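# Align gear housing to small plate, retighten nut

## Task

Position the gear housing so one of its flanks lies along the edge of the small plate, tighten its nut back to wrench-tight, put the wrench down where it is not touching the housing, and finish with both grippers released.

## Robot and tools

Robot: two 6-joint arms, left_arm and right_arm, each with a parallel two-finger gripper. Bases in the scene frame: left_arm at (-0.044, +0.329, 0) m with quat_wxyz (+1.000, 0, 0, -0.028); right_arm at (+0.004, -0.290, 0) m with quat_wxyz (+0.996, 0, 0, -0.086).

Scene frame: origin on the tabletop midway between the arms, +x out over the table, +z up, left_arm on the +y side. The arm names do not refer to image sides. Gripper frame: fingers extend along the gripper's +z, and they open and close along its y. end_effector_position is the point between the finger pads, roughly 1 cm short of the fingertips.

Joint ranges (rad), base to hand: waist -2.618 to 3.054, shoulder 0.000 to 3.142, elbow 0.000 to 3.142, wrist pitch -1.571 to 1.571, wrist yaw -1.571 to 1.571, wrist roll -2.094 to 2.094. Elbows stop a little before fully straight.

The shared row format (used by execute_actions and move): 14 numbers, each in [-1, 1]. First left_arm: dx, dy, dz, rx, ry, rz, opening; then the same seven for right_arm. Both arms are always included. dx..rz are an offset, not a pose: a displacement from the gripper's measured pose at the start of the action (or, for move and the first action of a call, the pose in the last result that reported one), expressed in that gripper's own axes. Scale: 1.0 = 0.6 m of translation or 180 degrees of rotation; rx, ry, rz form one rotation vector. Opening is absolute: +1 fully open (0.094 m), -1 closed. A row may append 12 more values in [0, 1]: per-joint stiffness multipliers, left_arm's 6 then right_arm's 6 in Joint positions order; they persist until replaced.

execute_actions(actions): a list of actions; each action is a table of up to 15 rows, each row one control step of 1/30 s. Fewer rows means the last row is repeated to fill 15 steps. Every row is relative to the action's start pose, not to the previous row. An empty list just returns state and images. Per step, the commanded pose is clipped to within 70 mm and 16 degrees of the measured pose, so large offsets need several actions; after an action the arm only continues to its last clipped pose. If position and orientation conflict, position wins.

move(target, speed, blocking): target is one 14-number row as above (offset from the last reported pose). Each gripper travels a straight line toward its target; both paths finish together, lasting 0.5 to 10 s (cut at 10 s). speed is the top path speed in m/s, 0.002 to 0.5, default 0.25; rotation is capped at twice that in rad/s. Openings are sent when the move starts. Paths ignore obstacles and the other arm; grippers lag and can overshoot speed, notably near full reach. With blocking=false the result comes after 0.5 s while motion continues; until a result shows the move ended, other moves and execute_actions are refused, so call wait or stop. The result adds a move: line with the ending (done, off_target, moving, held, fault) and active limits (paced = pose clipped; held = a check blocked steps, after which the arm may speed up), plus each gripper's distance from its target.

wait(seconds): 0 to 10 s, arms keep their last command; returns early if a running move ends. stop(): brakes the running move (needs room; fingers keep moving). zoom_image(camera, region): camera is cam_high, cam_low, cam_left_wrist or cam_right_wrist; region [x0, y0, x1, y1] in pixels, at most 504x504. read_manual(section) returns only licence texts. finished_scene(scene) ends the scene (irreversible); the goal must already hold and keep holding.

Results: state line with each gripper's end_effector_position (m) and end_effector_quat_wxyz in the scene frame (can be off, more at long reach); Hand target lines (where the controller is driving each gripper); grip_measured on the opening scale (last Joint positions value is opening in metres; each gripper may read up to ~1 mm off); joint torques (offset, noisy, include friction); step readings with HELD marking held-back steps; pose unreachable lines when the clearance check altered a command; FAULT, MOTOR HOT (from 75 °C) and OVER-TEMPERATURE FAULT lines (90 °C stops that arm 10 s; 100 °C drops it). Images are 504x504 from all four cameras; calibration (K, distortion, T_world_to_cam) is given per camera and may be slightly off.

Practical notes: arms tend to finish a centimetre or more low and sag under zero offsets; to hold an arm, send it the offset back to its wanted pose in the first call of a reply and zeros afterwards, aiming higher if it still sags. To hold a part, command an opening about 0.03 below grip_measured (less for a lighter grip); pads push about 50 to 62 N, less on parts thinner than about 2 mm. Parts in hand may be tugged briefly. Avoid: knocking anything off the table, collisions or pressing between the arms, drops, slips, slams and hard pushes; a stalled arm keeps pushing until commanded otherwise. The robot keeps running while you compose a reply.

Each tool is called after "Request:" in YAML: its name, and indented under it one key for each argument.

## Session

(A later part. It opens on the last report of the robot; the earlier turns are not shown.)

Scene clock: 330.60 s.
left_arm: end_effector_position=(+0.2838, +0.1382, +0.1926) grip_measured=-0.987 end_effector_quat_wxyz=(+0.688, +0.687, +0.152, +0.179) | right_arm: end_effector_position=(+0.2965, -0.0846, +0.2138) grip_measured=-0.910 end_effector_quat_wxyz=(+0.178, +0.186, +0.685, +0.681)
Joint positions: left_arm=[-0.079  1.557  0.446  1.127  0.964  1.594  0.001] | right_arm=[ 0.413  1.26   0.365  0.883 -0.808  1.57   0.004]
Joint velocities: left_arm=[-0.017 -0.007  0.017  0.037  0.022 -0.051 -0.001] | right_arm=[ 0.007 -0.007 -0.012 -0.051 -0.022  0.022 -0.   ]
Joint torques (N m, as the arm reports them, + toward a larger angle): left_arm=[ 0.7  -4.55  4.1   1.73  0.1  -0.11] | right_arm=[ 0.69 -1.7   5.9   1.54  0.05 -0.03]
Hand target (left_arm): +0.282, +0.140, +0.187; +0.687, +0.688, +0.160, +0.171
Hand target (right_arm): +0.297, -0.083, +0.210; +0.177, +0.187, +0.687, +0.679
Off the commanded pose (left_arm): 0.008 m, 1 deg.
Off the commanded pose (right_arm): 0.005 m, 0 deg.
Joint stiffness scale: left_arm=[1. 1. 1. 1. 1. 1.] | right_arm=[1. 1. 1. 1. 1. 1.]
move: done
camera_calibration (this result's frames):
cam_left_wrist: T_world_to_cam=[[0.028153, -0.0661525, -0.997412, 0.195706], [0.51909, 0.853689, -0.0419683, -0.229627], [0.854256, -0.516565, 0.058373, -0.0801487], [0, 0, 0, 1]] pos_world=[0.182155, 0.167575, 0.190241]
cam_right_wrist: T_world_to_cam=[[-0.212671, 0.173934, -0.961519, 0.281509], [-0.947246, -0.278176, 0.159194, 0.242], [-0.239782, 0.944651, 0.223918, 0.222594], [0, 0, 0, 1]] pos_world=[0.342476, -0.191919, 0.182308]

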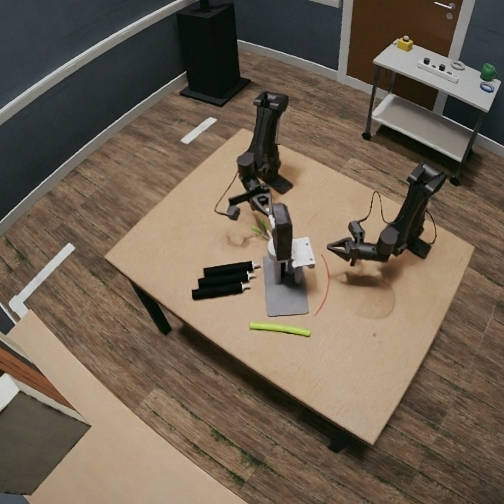

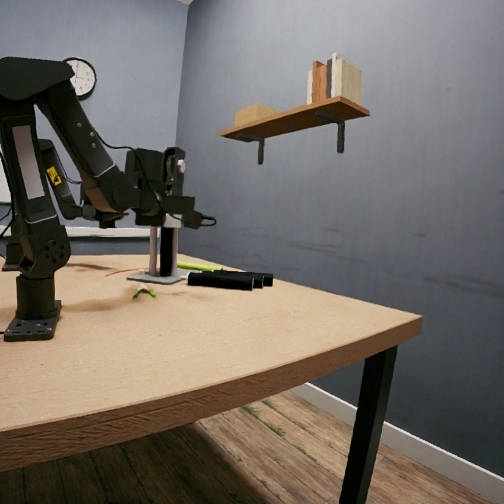

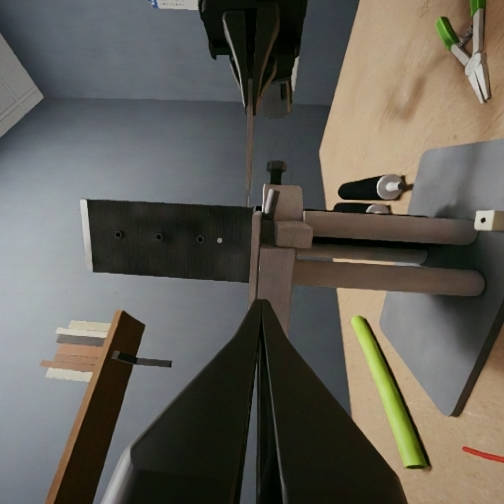

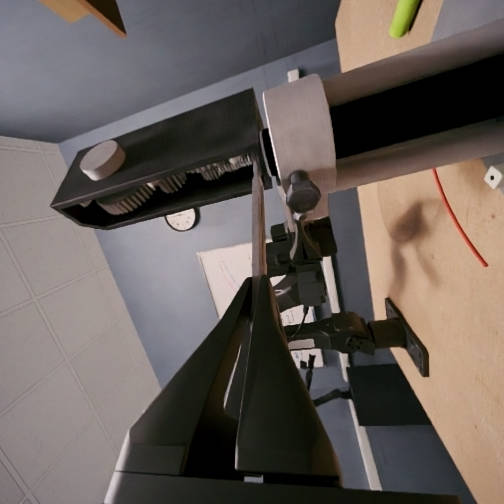

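Request:
move:
  target: [-0.01,-0.008,0.118,0,0,0,0.8,0,-0.003,0.003,0,0,0,-1]
  speed: 0.04

Scene clock: 332.73 s.
left_arm: end_effector_position=(+0.3043, +0.0761, +0.1786) grip_measured=+0.798 end_effector_quat_wxyz=(+0.682, +0.693, +0.160, +0.170) | right_arm: end_effector_position=(+0.2965, -0.0846, +0.2139) grip_measured=-0.910 end_effector_quat_wxyz=(+0.178, +0.187, +0.685, +0.681)
Joint positions: left_arm=[-0.287  1.714  0.57   1.129  0.758  1.598  0.084] | right_arm=[ 0.413  1.26   0.365  0.883 -0.808  1.573  0.004]
Joint velocities: left_arm=[-0.007 -0.007 -0.002  0.022  0.007 -0.037 -0.001] | right_arm=[-0.012  0.007 -0.012  0.007 -0.007 -0.022  0.   ]
Joint torques (N m, as the arm reports them, + toward a larger angle): left_arm=[-0.67 -6.04  8.23  1.8  -0.01  0.01] | right_arm=[ 0.67 -1.92  6.12  1.56  0.06 -0.02]
Hand target (left_arm): +0.310, +0.072, +0.189; +0.688, +0.687, +0.152, +0.179
Hand target (right_arm): +0.297, -0.083, +0.212; +0.178, +0.186, +0.685, +0.681
Off the commanded pose (left_arm): 0.012 m, 2 deg.
Off the commanded pose (right_arm): 0.003 m, 0 deg.
Joint stiffness scale: left_arm=[1. 1. 1. 1. 1. 1.] | right_arm=[1. 1. 1. 1. 1. 1.]
move: off_target (left_arm)
camera_calibration (this result's frames):
cam_left_wrist: T_world_to_cam=[[0.000849177, -0.0568955, -0.99838, 0.184868], [0.519144, 0.853327, -0.0481877, -0.186814], [0.854687, -0.518262, 0.0302616, -0.123905], [0, 0, 0, 1]] pos_world=[0.202726, 0.105717, 0.179316]
cam_right_wrist: T_world_to_cam=[[-0.214536, 0.175305, -0.960855, 0.282107], [-0.946942, -0.278381, 0.16064, 0.241572], [-0.239323, 0.944337, 0.225726, 0.222028], [0, 0, 0, 1]] pos_world=[0.342413, -0.191875, 0.18214]

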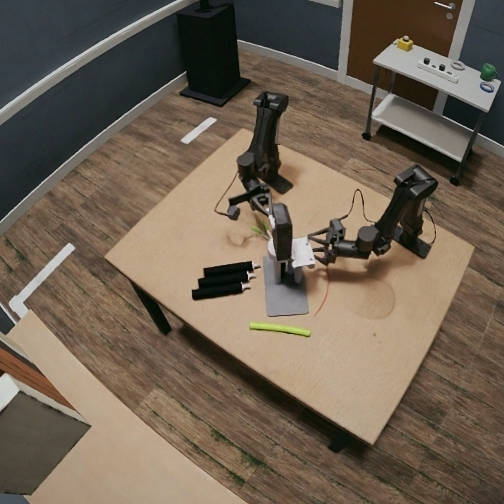

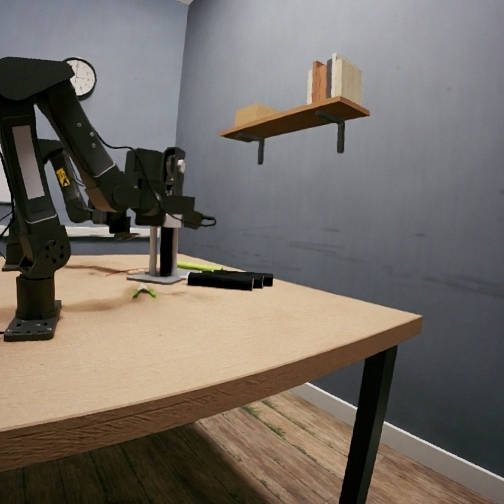

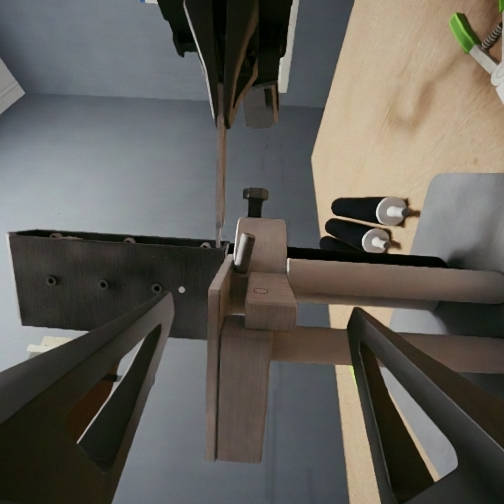

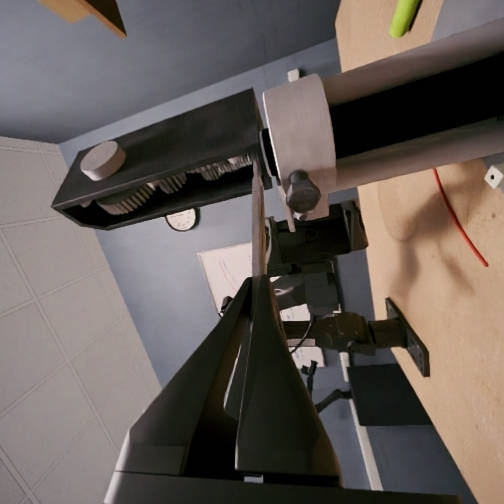

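Request:
execute_actions:
  actions:
    - [[0.012,0.025,0.018,0,0,0,0.3,0,-0.003,0.003,0,0,0,-1]]
    - [[0.003,0.015,0.008,0,0,0,-0.05,0,-0.003,0.003,0,0,0,-1]]
    - [[0,0,0,0,0,0,-0.8,0,-0.003,0.003,0,0,0,-1]]

Request:
move:
  target: [-0.01,-0.02,0.01,0,0,0,-0.8,0.045,-0.005,0.018,0,-0.06,0,-1]
  speed: 0.02

Scene clock: 334.40 s.
left_arm: end_effector_position=(+0.3133, +0.0732, +0.1821) grip_measured=-0.131 end_effector_quat_wxyz=(+0.677, +0.697, +0.168, +0.165) | right_arm: end_effector_position=(+0.2965, -0.0846, +0.2139) grip_measured=-0.910 end_effector_quat_wxyz=(+0.175, +0.189, +0.684, +0.682)
Joint positions: left_arm=[-0.289  1.711  0.617  1.056  0.751  1.599  0.041] | right_arm=[ 0.413  1.26   0.365  0.884 -0.808  1.58   0.004]
Joint velocities: left_arm=[-0.002  0.017 -0.022  0.022 -0.007 -0.022 -0.001] | right_arm=[-0.002  0.002 -0.012 -0.037 -0.007  0.007 -0.   ]
Joint torques (N m, as the arm reports them, + toward a larger angle): left_arm=[ 0.01 -6.57  5.65  1.71  0.03 -0.04] | right_arm=[ 0.65 -1.92  6.09  1.55  0.06 -0.04]
Hand target (left_arm): +0.313, +0.073, +0.181; +0.676, +0.698, +0.170, +0.162
Hand target (right_arm): +0.297, -0.083, +0.212; +0.176, +0.188, +0.685, +0.682
Off the commanded pose (left_arm): 0.002 m, 0 deg.
Off the commanded pose (right_arm): 0.003 m, 0 deg.
Joint stiffness scale: left_arm=[1. 1. 1. 1. 1. 1.] | right_arm=[1. 1. 1. 1. 1. 1.]
Step readings (end_effector_position; steps 1 to 15: 1st action; 16 to 30: 2nd action; 31 to 45: 3rd action):
0: left_arm (+0.3046, +0.0763, +0.1786) | right_arm (+0.2965, -0.0846, +0.2139)
1: left_arm (+0.3055, +0.0759, +0.1783) | right_arm (+0.2965, -0.0846, +0.2139)
2: left_arm (+0.3071, +0.0752, +0.1784) | right_arm (+0.2965, -0.0846, +0.2139)
4: left_arm (+0.3102, +0.0742, +0.1808) | right_arm (+0.2965, -0.0846, +0.2139)
8: left_arm (+0.3120, +0.0737, +0.1808) | right_arm (+0.2965, -0.0846, +0.2139)
15: left_arm (+0.3119, +0.0737, +0.1777) | right_arm (+0.2965, -0.0846, +0.2139)
16: left_arm (+0.3119, +0.0738, +0.1767) | right_arm (+0.2965, -0.0846, +0.2139)
17: left_arm (+0.3125, +0.0735, +0.1795) | right_arm (+0.2965, -0.0846, +0.2139)
19: left_arm (+0.3132, +0.0734, +0.1806) | right_arm (+0.2965, -0.0846, +0.2139)
23: left_arm (+0.3132, +0.0734, +0.1805) | right_arm (+0.2965, -0.0846, +0.2139)
30: left_arm (+0.3132, +0.0734, +0.1805) | right_arm (+0.2965, -0.0846, +0.2139)
31: left_arm (+0.3133, +0.0733, +0.1816) | right_arm (+0.2965, -0.0846, +0.2139)
32: left_arm (+0.3133, +0.0732, +0.1821) | right_arm (+0.2965, -0.0846, +0.2139)
34: left_arm (+0.3133, +0.0732, +0.1821) | right_arm (+0.2965, -0.0846, +0.2139)
38: left_arm (+0.3133, +0.0732, +0.1821) | right_arm (+0.2965, -0.0846, +0.2139)
45: end_effector_position above
camera_calibration (this result's frames):
cam_left_wrist: T_world_to_cam=[[-0.0193173, -0.048569, -0.998633, 0.193915], [0.513577, 0.856491, -0.0515904, -0.186675], [0.857826, -0.513872, 0.00839889, -0.130549], [0, 0, 0, 1]] pos_world=[0.211607, 0.102218, 0.185116]
cam_right_wrist: T_world_to_cam=[[-0.219886, 0.178688, -0.959021, 0.283658], [-0.946049, -0.278899, 0.164946, 0.240331], [-0.237996, 0.94355, 0.230373, 0.220557], [0, 0, 0, 1]] pos_world=[0.342229, -0.191765, 0.181581]

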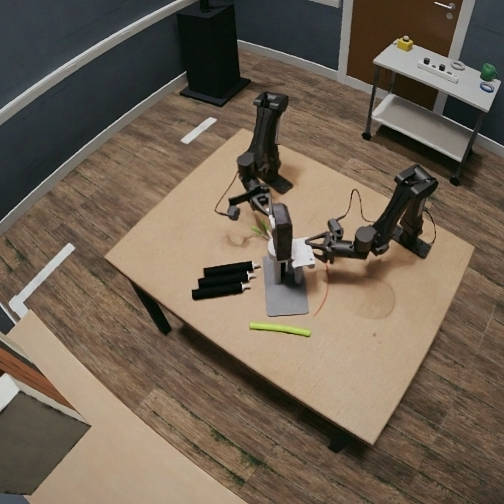

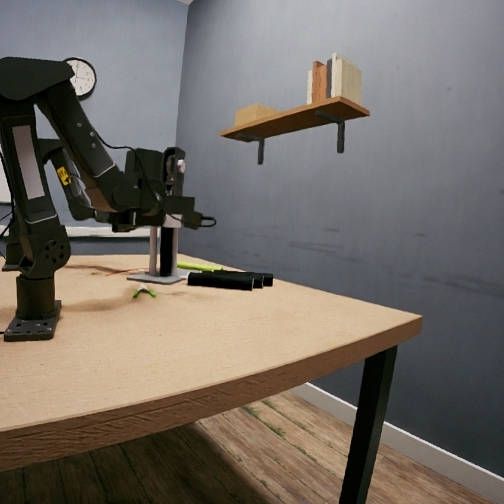

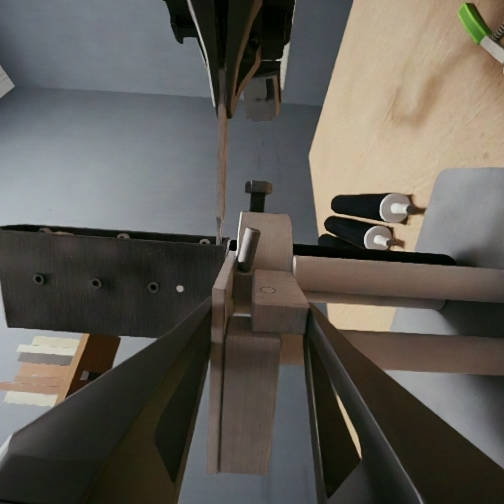

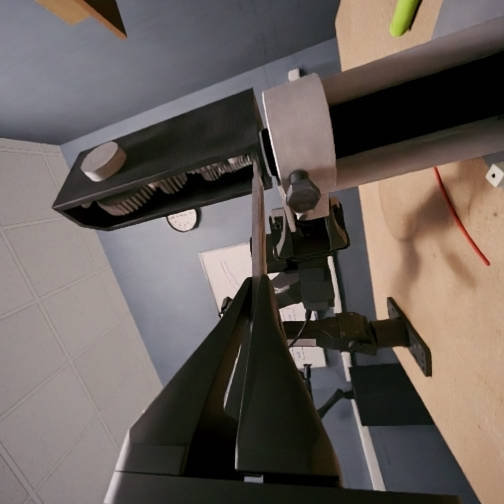

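Scene clock: 339.33 s.
left_arm: end_effector_position=(+0.3137, +0.0724, +0.1819) grip_measured=-0.131 end_effector_quat_wxyz=(+0.684, +0.690, +0.163, +0.171) | right_arm: end_effector_position=(+0.2867, -0.0766, +0.2130) grip_measured=-0.910 end_effector_quat_wxyz=(+0.261, +0.270, +0.650, +0.661)
Joint positions: left_arm=[-0.291  1.737  0.61   1.118  0.749  1.59   0.041] | right_arm=[ 0.661  1.113  0.261  0.863 -0.313  1.592  0.004]
Joint velocities: left_arm=[-0.017  0.002 -0.007 -0.022  0.007 -0.037 -0.   ] | right_arm=[ 0.012 -0.017 -0.007 -0.022 -0.007  0.007 -0.   ]
Joint torques (N m, as the arm reports them, + toward a larger angle): left_arm=[-2.59 -5.09  4.64  1.78 -0.24  0.11] | right_arm=[ 3.26 -1.91  7.47  1.33 -0.28 -0.02]
Hand target (left_arm): +0.310, +0.066, +0.170; +0.677, +0.697, +0.168, +0.165
Hand target (right_arm): +0.278, -0.064, +0.212; +0.238, +0.253, +0.662, +0.663
Off the commanded pose (left_arm): 0.014 m, 1 deg.
Off the commanded pose (right_arm): 0.017 m, 4 deg.
Joint stiffness scale: left_arm=[1. 1. 1. 1. 1. 1.] | right_arm=[1. 1. 1. 1. 1. 1.]
move: off_target (left_arm, right_arm)
camera_calibration (this result's frames):
cam_left_wrist: T_world_to_cam=[[0.000570003, -0.0627417, -0.99803, 0.188364], [0.514162, 0.856021, -0.0535206, -0.186003], [0.857693, -0.513119, 0.0327474, -0.135753], [0, 0, 0, 1]] pos_world=[0.211963, 0.101383, 0.182484]
cam_right_wrist: T_world_to_cam=[[-0.157244, 0.239657, -0.958039, 0.265704], [-0.987556, -0.0409985, 0.151832, 0.2664], [-0.00289048, 0.969992, 0.243121, 0.142767], [0, 0, 0, 1]] pos_world=[0.305278, -0.191238, 0.179397]

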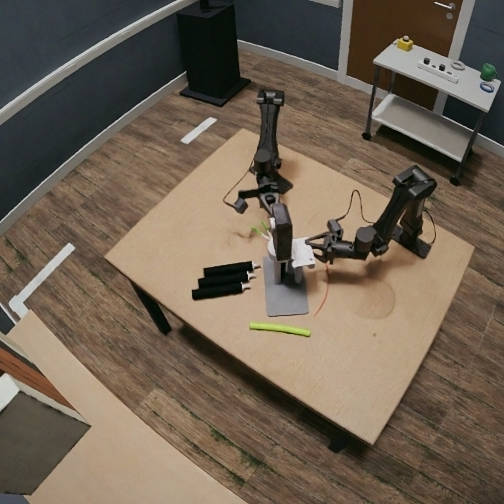

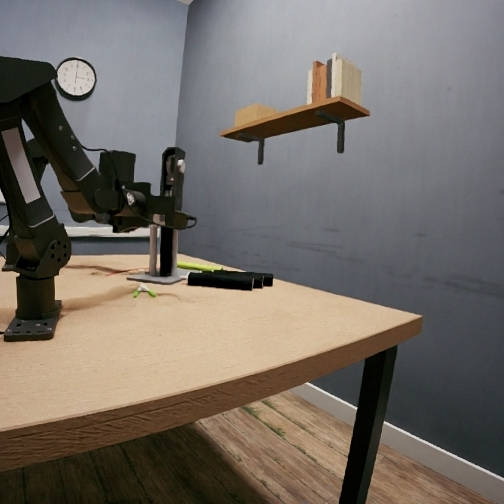

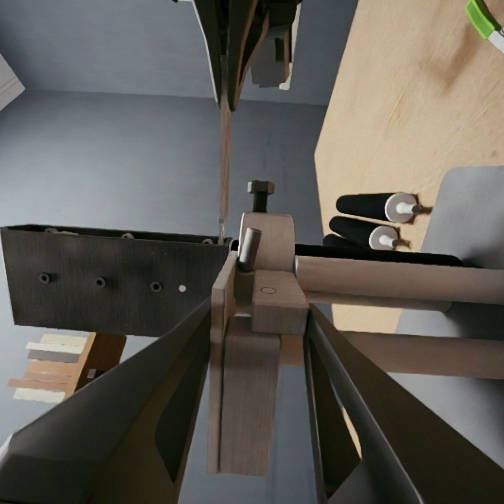

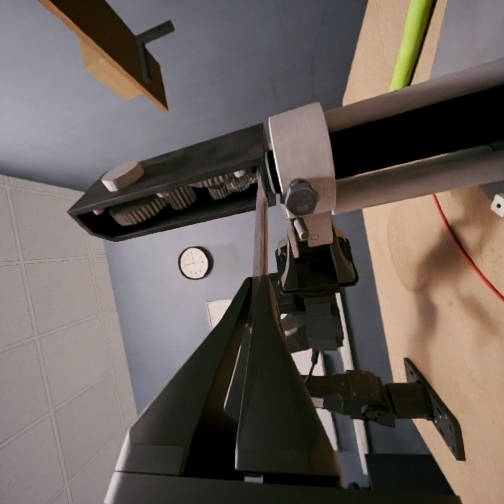

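Request:
move:
  target: [-0.04,-0.03,0.03,0,0,0,-0.8,0.1,-0.005,0.012,0,0.06,0,-1]
  speed: 0.025

Scene clock: 343.43 s.
left_arm: end_effector_position=(+0.3139, +0.0707, +0.1815) grip_measured=-0.129 end_effector_quat_wxyz=(+0.691, +0.670, +0.179, +0.204) | right_arm: end_effector_position=(+0.2814, -0.0714, +0.2113) grip_measured=-0.910 end_effector_quat_wxyz=(+0.278, +0.283, +0.638, +0.660)
Joint positions: left_arm=[-0.33   1.765  0.566  1.248  0.636  1.568  0.041] | right_arm=[ 0.747  1.113  0.234  0.904 -0.179  1.593  0.004]
Joint velocities: left_arm=[-0.012  0.007  0.007  0.066 -0.051 -0.007 -0.   ] | right_arm=[ 0.007 -0.007  0.002  0.022  0.022 -0.007 -0.001]
Joint torques (N m, as the arm reports them, + toward a larger angle): left_arm=[-5.86 -3.99  5.87  1.55  0.17  0.23] | right_arm=[ 5.65 -1.73  7.26  1.47 -1.96  0.02]
Hand target (left_arm): +0.299, +0.047, +0.164; +0.684, +0.690, +0.163, +0.171
Hand target (right_arm): +0.247, -0.036, +0.211; +0.200, +0.210, +0.670, +0.683
Off the commanded pose (left_arm): 0.034 m, 5 deg.
Off the commanded pose (right_arm): 0.053 m, 14 deg.
Joint stiffness scale: left_arm=[1. 1. 1. 1. 1. 1.] | right_arm=[1. 1. 1. 1. 1. 1.]
move: off_target (left_arm, right_arm)
camera_calibration (this result's frames):
cam_left_wrist: T_world_to_cam=[[0.038744, -0.0946439, -0.994757, 0.177545], [0.453163, 0.888912, -0.0669236, -0.165373], [0.890585, -0.448194, 0.0773291, -0.15974], [0, 0, 0, 1]] pos_world=[0.210324, 0.0922116, 0.177899]
cam_right_wrist: T_world_to_cam=[[-0.135669, 0.256677, -0.956928, 0.256865], [-0.989917, 0.00457525, 0.141573, 0.267738], [0.0407167, 0.966486, 0.253469, 0.123491], [0, 0, 0, 1]] pos_world=[0.294859, -0.186509, 0.176595]

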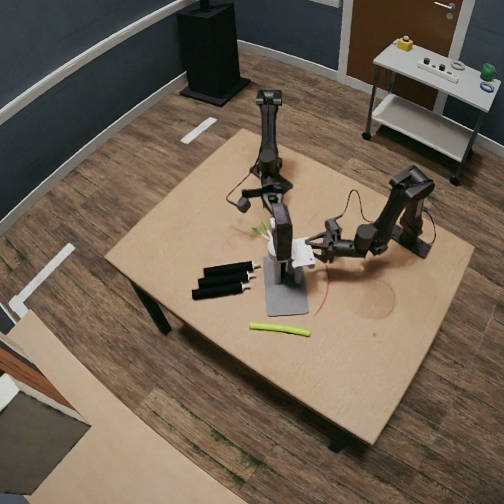

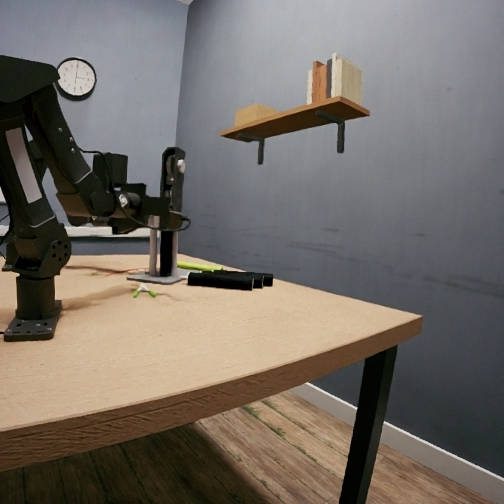

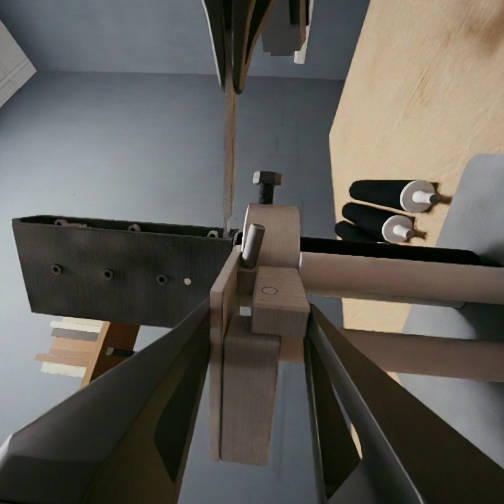

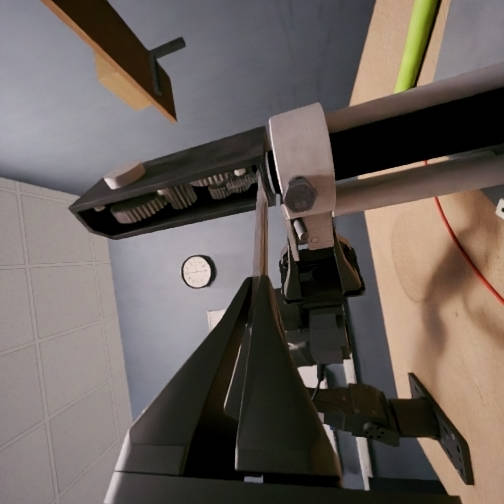

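Request:
move:
  target: [-0.01,-0.02,0.005,0,0,0,-0.8,0.02,0.004,0.005,0,0.25,0,-0.915]
  speed: 0.08

Scene clock: 348.73 s.
left_arm: end_effector_position=(+0.3146, +0.0714, +0.1814) grip_measured=-0.126 end_effector_quat_wxyz=(+0.697, +0.663, +0.177, +0.208) | right_arm: end_effector_position=(+0.2833, -0.0688, +0.2087) grip_measured=-0.904 end_effector_quat_wxyz=(+0.035, +0.037, +0.702, +0.711)
Joint positions: left_arm=[-0.329  1.79   0.561  1.302  0.634  1.556  0.041] | right_arm=[ 0.335  1.561  0.528  1.082 -1.306  1.622  0.005]
Joint velocities: left_arm=[-0.007 -0.007  0.002  0.022  0.022 -0.022 -0.001] | right_arm=[-0.012 -0.012  0.007  0.066 -0.081  0.022  0.001]
Joint torques (N m, as the arm reports them, + toward a larger angle): left_arm=[-2.56 -4.68  4.19  1.88 -0.19  0.15] | right_arm=[ 3.32 -3.68  7.58  1.16 -0.39  0.1 ]
Hand target (left_arm): +0.311, +0.065, +0.169; +0.691, +0.670, +0.179, +0.204
Hand target (right_arm): +0.275, -0.059, +0.213; +0.013, +0.010, +0.701, +0.713
Off the commanded pose (left_arm): 0.014 m, 1 deg.
Off the commanded pose (right_arm): 0.013 m, 4 deg.
Joint stiffness scale: left_arm=[1. 1. 1. 1. 1. 1.] | right_arm=[1. 1. 1. 1. 1. 1.]
move: off_target (left_arm, right_arm)
camera_calibration (this result's frames):
cam_left_wrist: T_world_to_cam=[[0.0528541, -0.10975, -0.992553, 0.17376], [0.451236, 0.889306, -0.0743052, -0.164476], [0.890838, -0.443948, 0.0965267, -0.163956], [0, 0, 0, 1]] pos_world=[0.211092, 0.0925518, 0.176071]
cam_right_wrist: T_world_to_cam=[[-0.258529, 0.0922318, -0.96159, 0.278425], [-0.752353, -0.643593, 0.140543, 0.158333], [-0.605911, 0.75979, 0.235778, 0.294184], [0, 0, 0, 1]] pos_world=[0.369352, -0.147296, 0.176116]

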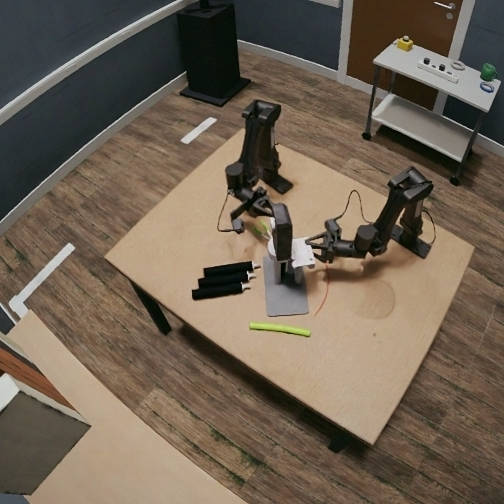

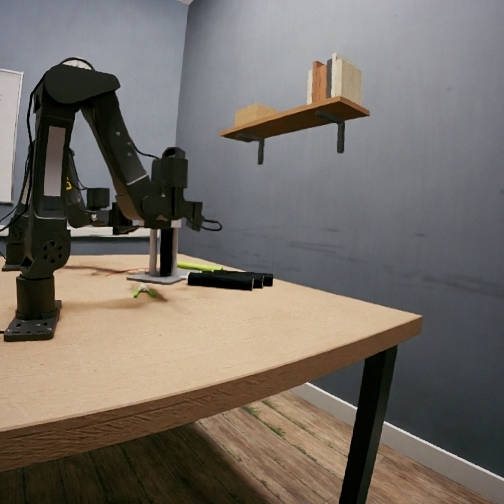

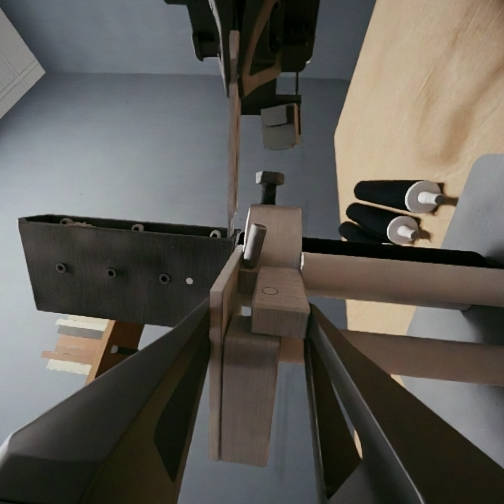

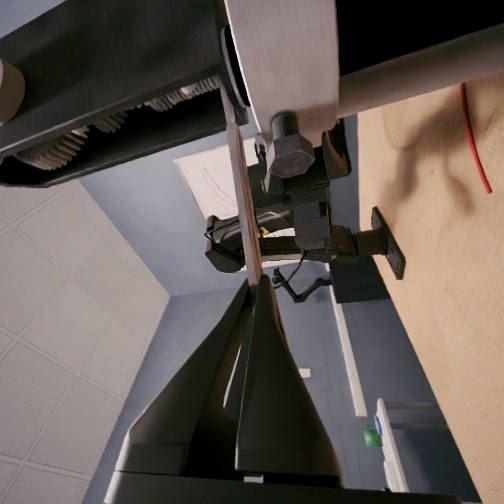

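Request:
move:
  target: [-0.045,-0.025,0.035,0.01,-0.03,0,-0.8,0.075,0,0.06,0,0.03,0,-1]
  speed: 0.02

Scene clock: 351.97 s.
left_arm: end_effector_position=(+0.3143, +0.0703, +0.1810) grip_measured=-0.124 end_effector_quat_wxyz=(+0.699, +0.661, +0.174, +0.210) | right_arm: end_effector_position=(+0.2705, -0.0522, +0.2085) grip_measured=-0.909 end_effector_quat_wxyz=(+0.046, +0.046, +0.698, +0.713)
Joint positions: left_arm=[-0.332  1.801  0.561  1.322  0.633  1.555  0.041] | right_arm=[ 0.415  1.513  0.472  1.097 -1.197  1.623  0.004]
Joint velocities: left_arm=[ 0.002  0.007  0.002  0.037 -0.022  0.007 -0.001] | right_arm=[-0.017 -0.007  0.012 -0.051  0.007 -0.022 -0.   ]
Joint torques (N m, as the arm reports them, + toward a larger angle): left_arm=[-6.56 -3.7   7.88  1.39  0.31  0.33] | right_arm=[ 8.33 -5.1   5.31  1.04 -0.49 -0.03]
Hand target (left_arm): +0.301, +0.042, +0.167; +0.695, +0.682, +0.147, +0.174
Hand target (right_arm): +0.242, -0.032, +0.209; +0.001, +0.004, +0.701, +0.713
Off the commanded pose (left_arm): 0.036 m, 6 deg.
Off the commanded pose (right_arm): 0.037 m, 7 deg.
Joint stiffness scale: left_arm=[1. 1. 1. 1. 1. 1.] | right_arm=[1. 1. 1. 1. 1. 1.]
move: off_target (left_arm, right_arm)
camera_calibration (this result's frames):
cam_left_wrist: T_world_to_cam=[[0.0596679, -0.113803, -0.99171, 0.171273], [0.453867, 0.887942, -0.074588, -0.164001], [0.88907, -0.445654, 0.104633, -0.164946], [0, 0, 0, 1]] pos_world=[0.210864, 0.0916061, 0.174879]
cam_right_wrist: T_world_to_cam=[[-0.251716, 0.106296, -0.961946, 0.272375], [-0.771401, -0.622275, 0.133094, 0.167146], [-0.584447, 0.775548, 0.238633, 0.268292], [0, 0, 0, 1]] pos_world=[0.3543, -0.133015, 0.175741]

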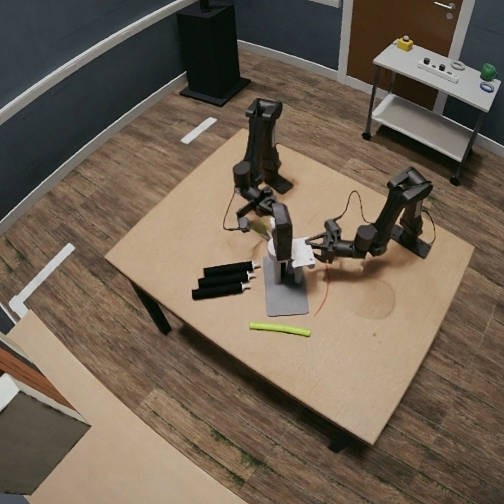

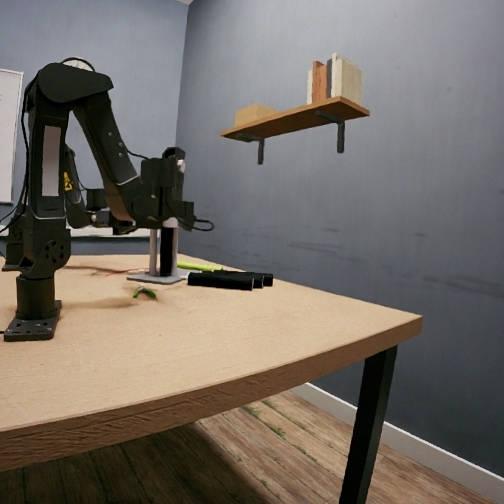

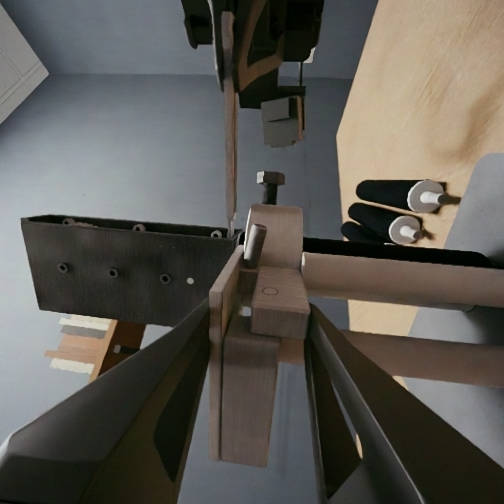

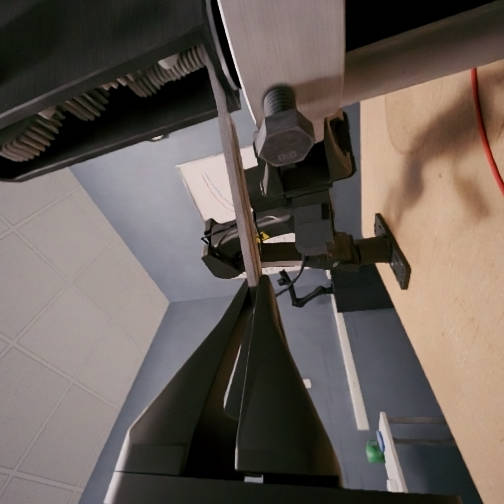

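Request:
execute_actions:
  actions:
    - [[-0.048,-0.025,0.035,0.01,-0.03,0,-0.8,0.052,0,0.038,0,0.04,0,-1]]
    - [[-0.052,-0.025,0.04,0.01,-0.03,0,-0.8,0.055,0,0.046,0,0.04,0,-1]]

Request:
move:
  target: [0,0,0,0,0,0,-0.8,0,0.008,-0.006,0,0,0,-1]
  speed: 0.01

Request:
move:
  target: [0,0,0,0,0,0,-0.8,0.05,0.014,-0.025,0,0,0,-1]
  speed: 0.015

Scene clock: 353.10 s.
left_arm: end_effector_position=(+0.3150, +0.0695, +0.1817) grip_measured=-0.121 end_effector_quat_wxyz=(+0.703, +0.655, +0.172, +0.215) | right_arm: end_effector_position=(+0.2658, -0.0434, +0.2088) grip_measured=-0.909 end_effector_quat_wxyz=(+0.042, +0.041, +0.698, +0.714)
Joint positions: left_arm=[-0.336  1.818  0.561  1.357  0.624  1.551  0.041] | right_arm=[ 0.45   1.513  0.472  1.098 -1.175  1.623  0.004]
Joint velocities: left_arm=[-0.017 -0.012  0.002 -0.037  0.022 -0.037  0.001] | right_arm=[-0.002 -0.002 -0.027  0.007 -0.081 -0.022 -0.001]
Joint torques (N m, as the arm reports them, + toward a larger angle): left_arm=[-8.03 -3.95  7.62  1.34  0.17  0.34] | right_arm=[ 8.89 -4.08  5.72  1.23 -0.35  0.01]
Hand target (left_arm): +0.298, +0.036, +0.168; +0.699, +0.678, +0.142, +0.178
Hand target (right_arm): +0.239, -0.022, +0.209; +0.001, -0.001, +0.700, +0.715
Off the commanded pose (left_arm): 0.042 m, 6 deg.
Off the commanded pose (right_arm): 0.036 m, 7 deg.
Joint stiffness scale: left_arm=[1. 1. 1. 1. 1. 1.] | right_arm=[1. 1. 1. 1. 1. 1.]
Step readings (end_effector_position; steps 1 to 15: 1st action; 16 to 30: 2nd action):
0: left_arm (+0.3143, +0.0703, +0.1811) | right_arm (+0.2705, -0.0522, +0.2085)
1: left_arm (+0.3143, +0.0700, +0.1812) | right_arm (+0.2703, -0.0519, +0.2085)
2: left_arm (+0.3143, +0.0699, +0.1813) | right_arm (+0.2697, -0.0510, +0.2086)
4: left_arm (+0.3144, +0.0699, +0.1813) | right_arm (+0.2691, -0.0499, +0.2086)
8: left_arm (+0.3144, +0.0698, +0.1814) | right_arm (+0.2690, -0.0497, +0.2086)
15: left_arm (+0.3144, +0.0698, +0.1814) | right_arm (+0.2690, -0.0497, +0.2086)
16: left_arm (+0.3144, +0.0695, +0.1814) | right_arm (+0.2685, -0.0489, +0.2086)
17: left_arm (+0.3145, +0.0695, +0.1816) | right_arm (+0.2673, -0.0469, +0.2087)
19: left_arm (+0.3147, +0.0695, +0.1815) | right_arm (+0.2658, -0.0440, +0.2088)
23: left_arm (+0.3151, +0.0696, +0.1816) | right_arm (+0.2658, -0.0434, +0.2088)
30: end_effector_position above
camera_calibration (this result's frames):
cam_left_wrist: T_world_to_cam=[[0.0731845, -0.123323, -0.989664, 0.167792], [0.450423, 0.889443, -0.0775262, -0.162089], [0.889811, -0.440094, 0.120641, -0.169509], [0, 0, 0, 1]] pos_world=[0.21156, 0.0902619, 0.173941]
cam_right_wrist: T_world_to_cam=[[-0.252363, 0.104333, -0.961991, 0.270706], [-0.763107, -0.632739, 0.131565, 0.166616], [-0.594963, 0.767304, 0.239297, 0.260967], [0, 0, 0, 1]] pos_world=[0.350727, -0.12306, 0.176047]

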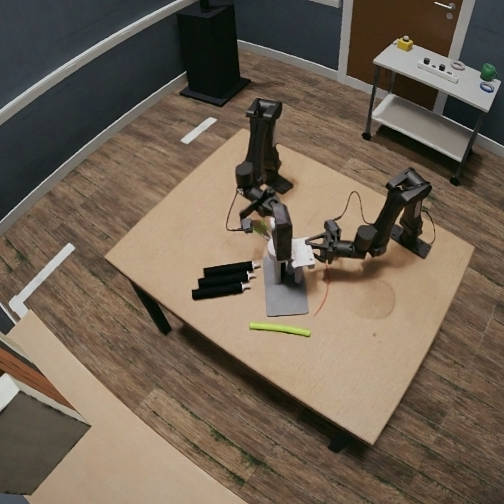

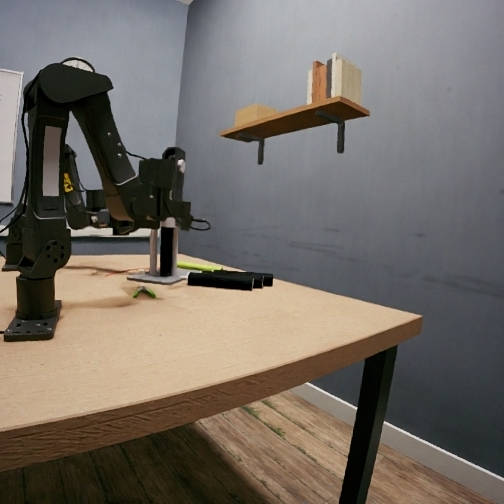

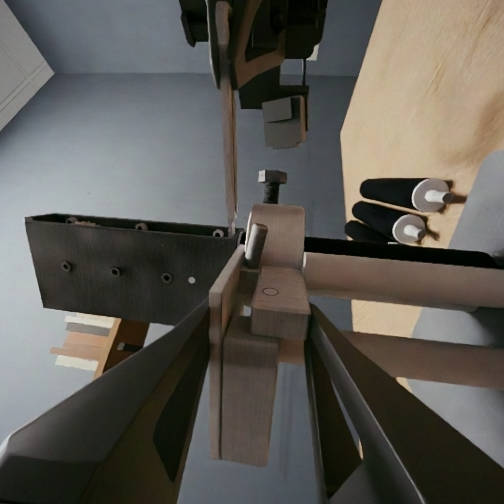

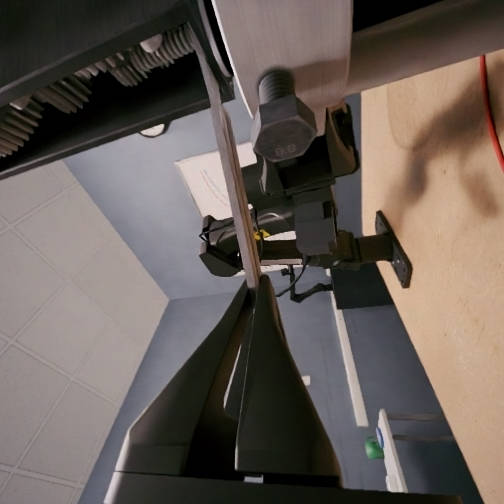

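Scene clock: 353.93 s.
left_arm: end_effector_position=(+0.3156, +0.0715, +0.1814) grip_measured=-0.119 end_effector_quat_wxyz=(+0.703, +0.655, +0.174, +0.214) | right_arm: end_effector_position=(+0.2674, -0.0458, +0.2088) grip_measured=-0.909 end_effector_quat_wxyz=(+0.044, +0.043, +0.698, +0.713)
Joint positions: left_arm=[-0.33   1.818  0.559  1.36   0.627  1.547  0.041] | right_arm=[ 0.441  1.513  0.472  1.097 -1.179  1.623  0.004]
Joint velocities: left_arm=[-0.007  0.002 -0.007 -0.051  0.051  0.037 -0.001] | right_arm=[-0.002 -0.007 -0.007  0.007  0.037  0.037  0.   ]
Joint torques (N m, as the arm reports them, + toward a larger angle): left_arm=[-0.58 -6.82  5.07  1.75 -0.03  0.04] | right_arm=[-0.44 -5.7   5.64  1.01 -0.1   0.04]
Hand target (left_arm): +0.315, +0.070, +0.182; +0.703, +0.655, +0.172, +0.215
Hand target (right_arm): +0.265, -0.047, +0.213; +0.042, +0.041, +0.698, +0.714
Off the commanded pose (left_arm): 0.002 m, 0 deg.
Off the commanded pose (right_arm): 0.005 m, 0 deg.
Joint stiffness scale: left_arm=[1. 1. 1. 1. 1. 1.] | right_arm=[1. 1. 1. 1. 1. 1.]
move: done
camera_calibration (this result's frames):
cam_left_wrist: T_world_to_cam=[[0.0704216, -0.125196, -0.98963, 0.168741], [0.448094, 0.890332, -0.0807482, -0.162847], [0.891209, -0.43776, 0.118798, -0.169387], [0, 0, 0, 1]] pos_world=[0.212047, 0.0919632, 0.173964]
cam_right_wrist: T_world_to_cam=[[-0.252065, 0.1055, -0.961942, 0.271246], [-0.766677, -0.62832, 0.131988, 0.167478], [-0.590483, 0.770768, 0.239262, 0.262719], [0, 0, 0, 1]] pos_world=[0.351904, -0.125882, 0.175959]

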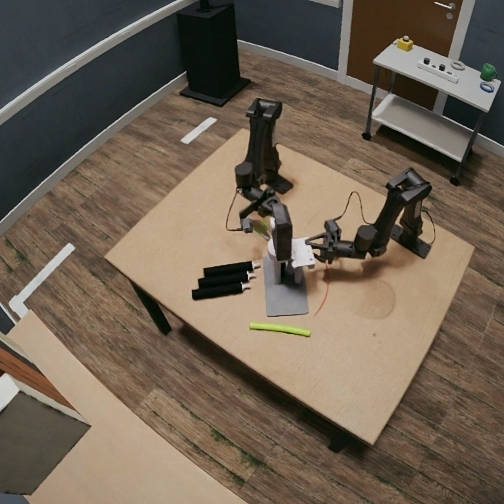

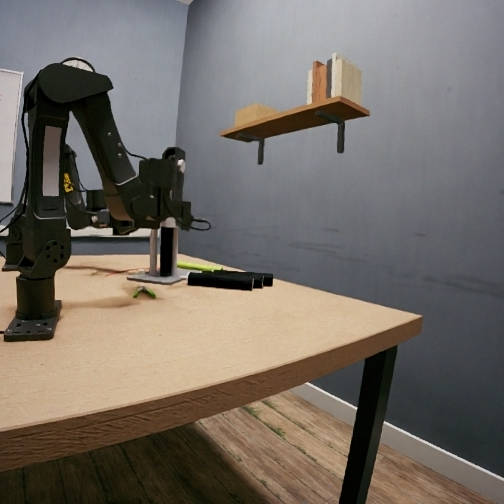

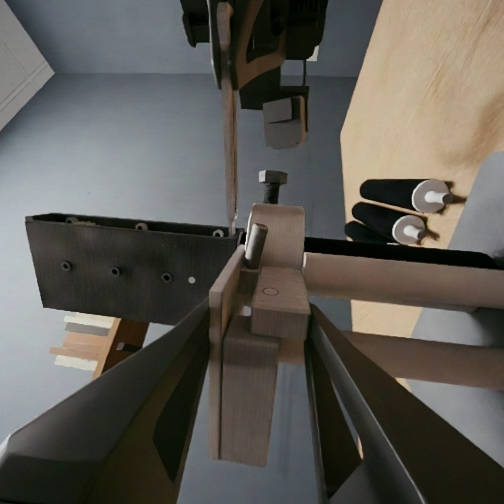

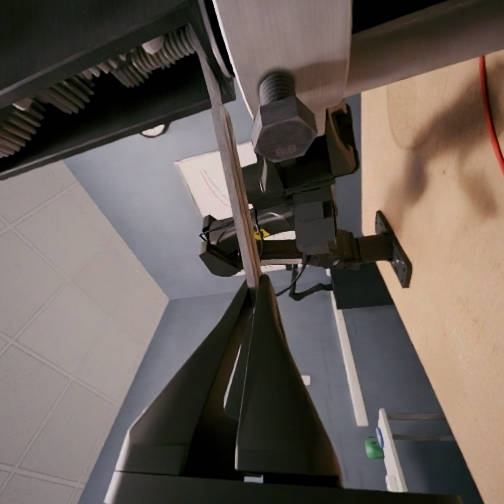

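Scene clock: 356.47 s.
left_arm: end_effector_position=(+0.3156, +0.0715, +0.1814) grip_measured=-0.119 end_effector_quat_wxyz=(+0.704, +0.655, +0.174, +0.214) | right_arm: end_effector_position=(+0.2688, -0.0549, +0.2130) grip_measured=-0.909 end_effector_quat_wxyz=(+0.073, +0.097, +0.696, +0.708)
Joint positions: left_arm=[-0.33   1.818  0.559  1.36   0.628  1.547  0.041] | right_arm=[ 0.441  1.394  0.415  1.007 -1.06   1.63   0.004]
Joint velocities: left_arm=[ 0.002  0.037 -0.017 -0.007 -0.022 -0.051 -0.001] | right_arm=[-0.002 -0.002 -0.012 -0.007  0.037 -0.022  0.   ]
Joint torques (N m, as the arm reports them, + toward a larger angle): left_arm=[ 0.04 -6.85  4.83  1.77 -0.01 -0.01] | right_arm=[-0.95 -6.63  2.55  1.47 -1.45 -0.09]
Hand target (left_arm): +0.316, +0.071, +0.181; +0.703, +0.655, +0.174, +0.214
Hand target (right_arm): +0.239, -0.056, +0.215; +0.045, +0.044, +0.699, +0.713
Off the commanded pose (left_arm): 0.000 m, 0 deg.
Off the commanded pose (right_arm): 0.033 m, 7 deg.
Joint stiffness scale: left_arm=[1. 1. 1. 1. 1. 1.] | right_arm=[1. 1. 1. 1. 1. 1.]
move: off_target (right_arm)
camera_calibration (this result's frames):
cam_left_wrist: T_world_to_cam=[[0.0700794, -0.125353, -0.989634, 0.168862], [0.448434, 0.890139, -0.0809952, -0.162947], [0.891065, -0.438109, 0.118593, -0.169235], [0, 0, 0, 1]] pos_world=[0.212037, 0.0920697, 0.173984]
cam_right_wrist: T_world_to_cam=[[-0.271599, 0.135155, -0.952873, 0.281566], [-0.830376, -0.53343, 0.161022, 0.178372], [-0.486528, 0.834976, 0.257109, 0.241384], [0, 0, 0, 1]] pos_world=[0.342029, -0.144456, 0.177513]

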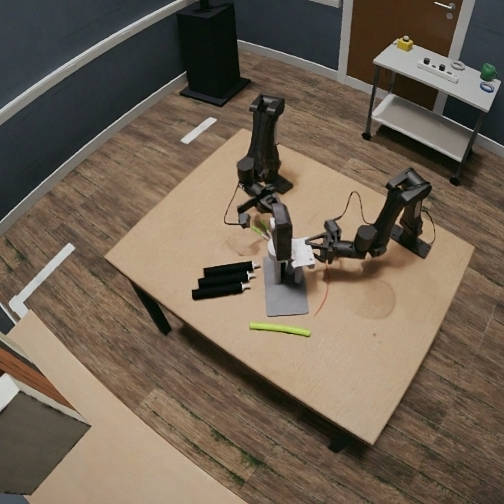

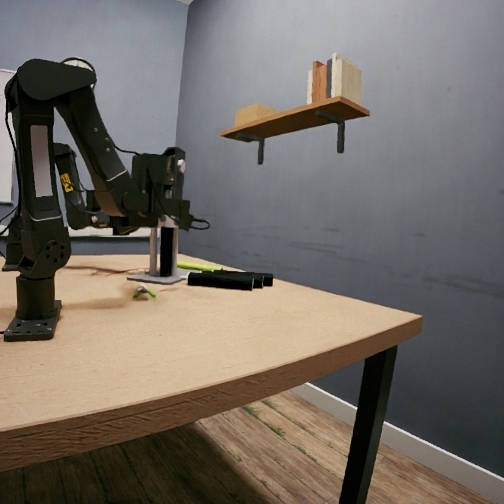

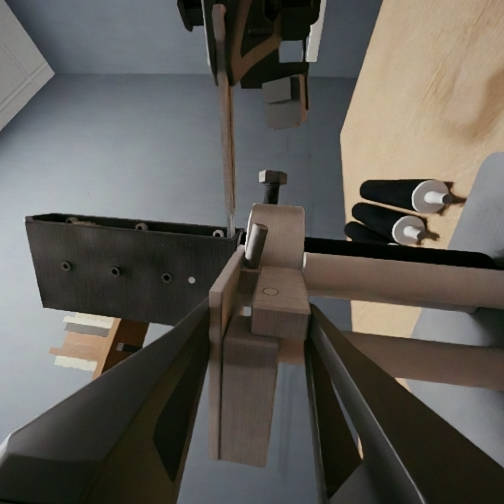

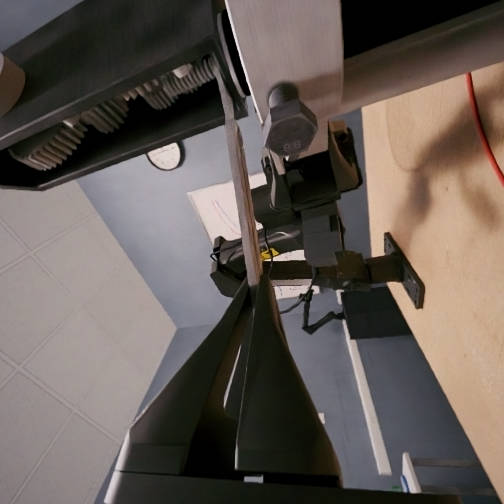

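Request:
move:
  target: [0,0,0,0,0,0,-0.8,-0.005,0.025,0.003,0,0,-0.015,-1]
  speed: 0.01

Request:
zoom_image:
  camera: "cam_right_wrist"
  region: [130,0,300,150]

Scene clock: 359.20 s.
left_arm: end_effector_position=(+0.3155, +0.0715, +0.1814) grip_measured=-0.119 end_effector_quat_wxyz=(+0.704, +0.655, +0.174, +0.214) | right_arm: end_effector_position=(+0.2695, -0.0542, +0.2139) grip_measured=-0.909 end_effector_quat_wxyz=(+0.073, +0.097, +0.702, +0.702)
Joint positions: left_arm=[-0.33   1.818  0.559  1.36   0.628  1.547  0.041] | right_arm=[ 0.442  1.374  0.433  0.933 -1.061  1.599  0.004]
Joint velocities: left_arm=[-0.007 -0.007  0.007 -0.022  0.051  0.095  0.   ] | right_arm=[0.002 0.017 0.017 0.007 0.022 0.022 0.   ]
Joint torques (N m, as the arm reports them, + toward a larger angle): left_arm=[-0.03 -6.83  4.87  1.77  0.01 -0.01] | right_arm=[-0.2  -4.79  8.03  1.2  -0.01 -0.14]
Hand target (left_arm): +0.316, +0.071, +0.181; +0.704, +0.655, +0.174, +0.214
Hand target (right_arm): +0.272, -0.054, +0.228; +0.090, +0.080, +0.697, +0.706
Off the commanded pose (left_arm): 0.000 m, 0 deg.
Off the commanded pose (right_arm): 0.014 m, 3 deg.
Joint stiffness scale: left_arm=[1. 1. 1. 1. 1. 1.] | right_arm=[1. 1. 1. 1. 1. 1.]
move: off_target (right_arm)
camera_calibration (this result's frames):
cam_left_wrist: T_world_to_cam=[[0.0700461, -0.125344, -0.989637, 0.168868], [0.448773, 0.889971, -0.080957, -0.162992], [0.890896, -0.438452, 0.11859, -0.169121], [0, 0, 0, 1]] pos_world=[0.211987, 0.0920732, 0.173979]
cam_right_wrist: T_world_to_cam=[[-0.27476, 0.118746, -0.954152, 0.282756], [-0.828931, -0.532094, 0.172481, 0.176437], [-0.487217, 0.838317, 0.24463, 0.243919], [0, 0, 0, 1]] pos_world=[0.342785, -0.144176, 0.179691]

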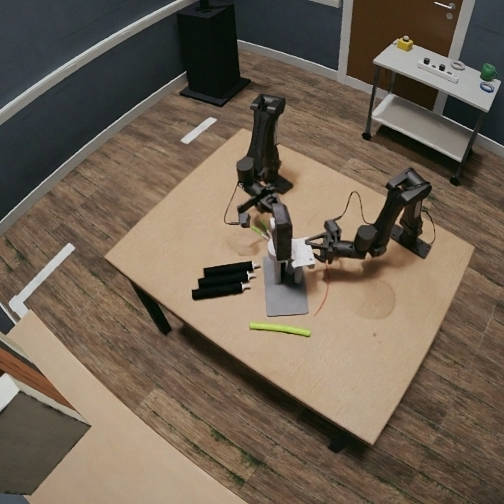

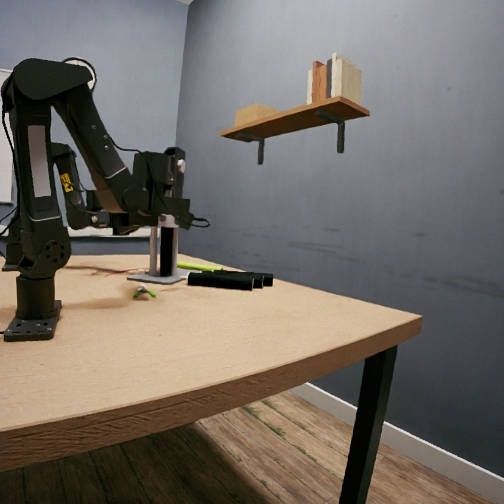

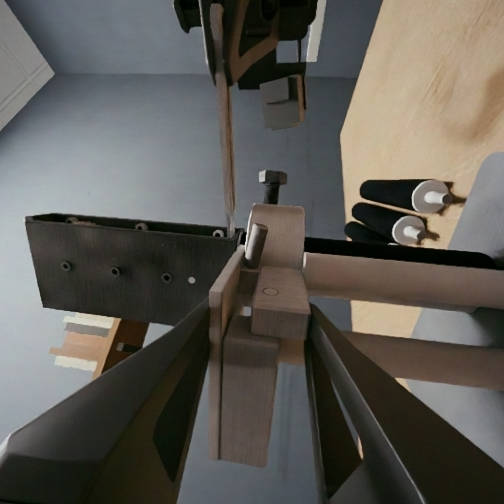

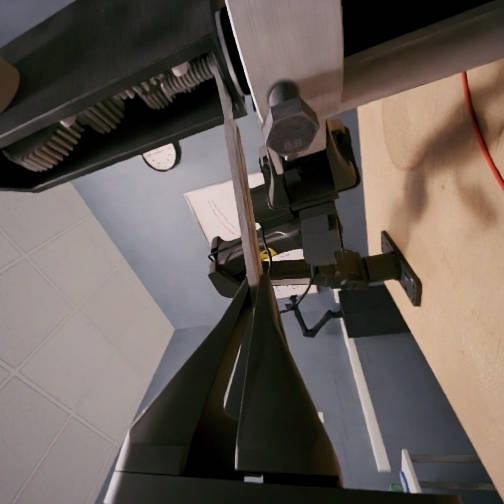

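Region (130, 0, 300, 150) of cam_right_wrist's 504x504 image, scaled by 2.965, with more detail than that image has; it fills the top 445 rows of this view, and the rest is white.

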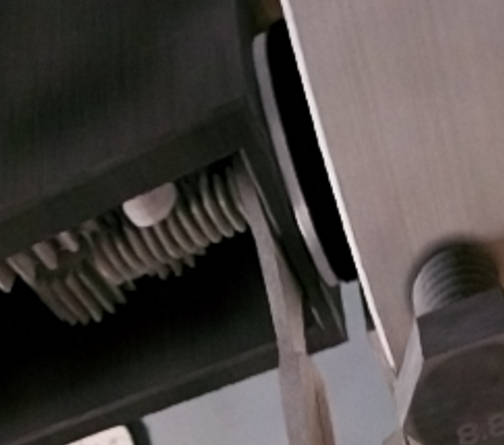

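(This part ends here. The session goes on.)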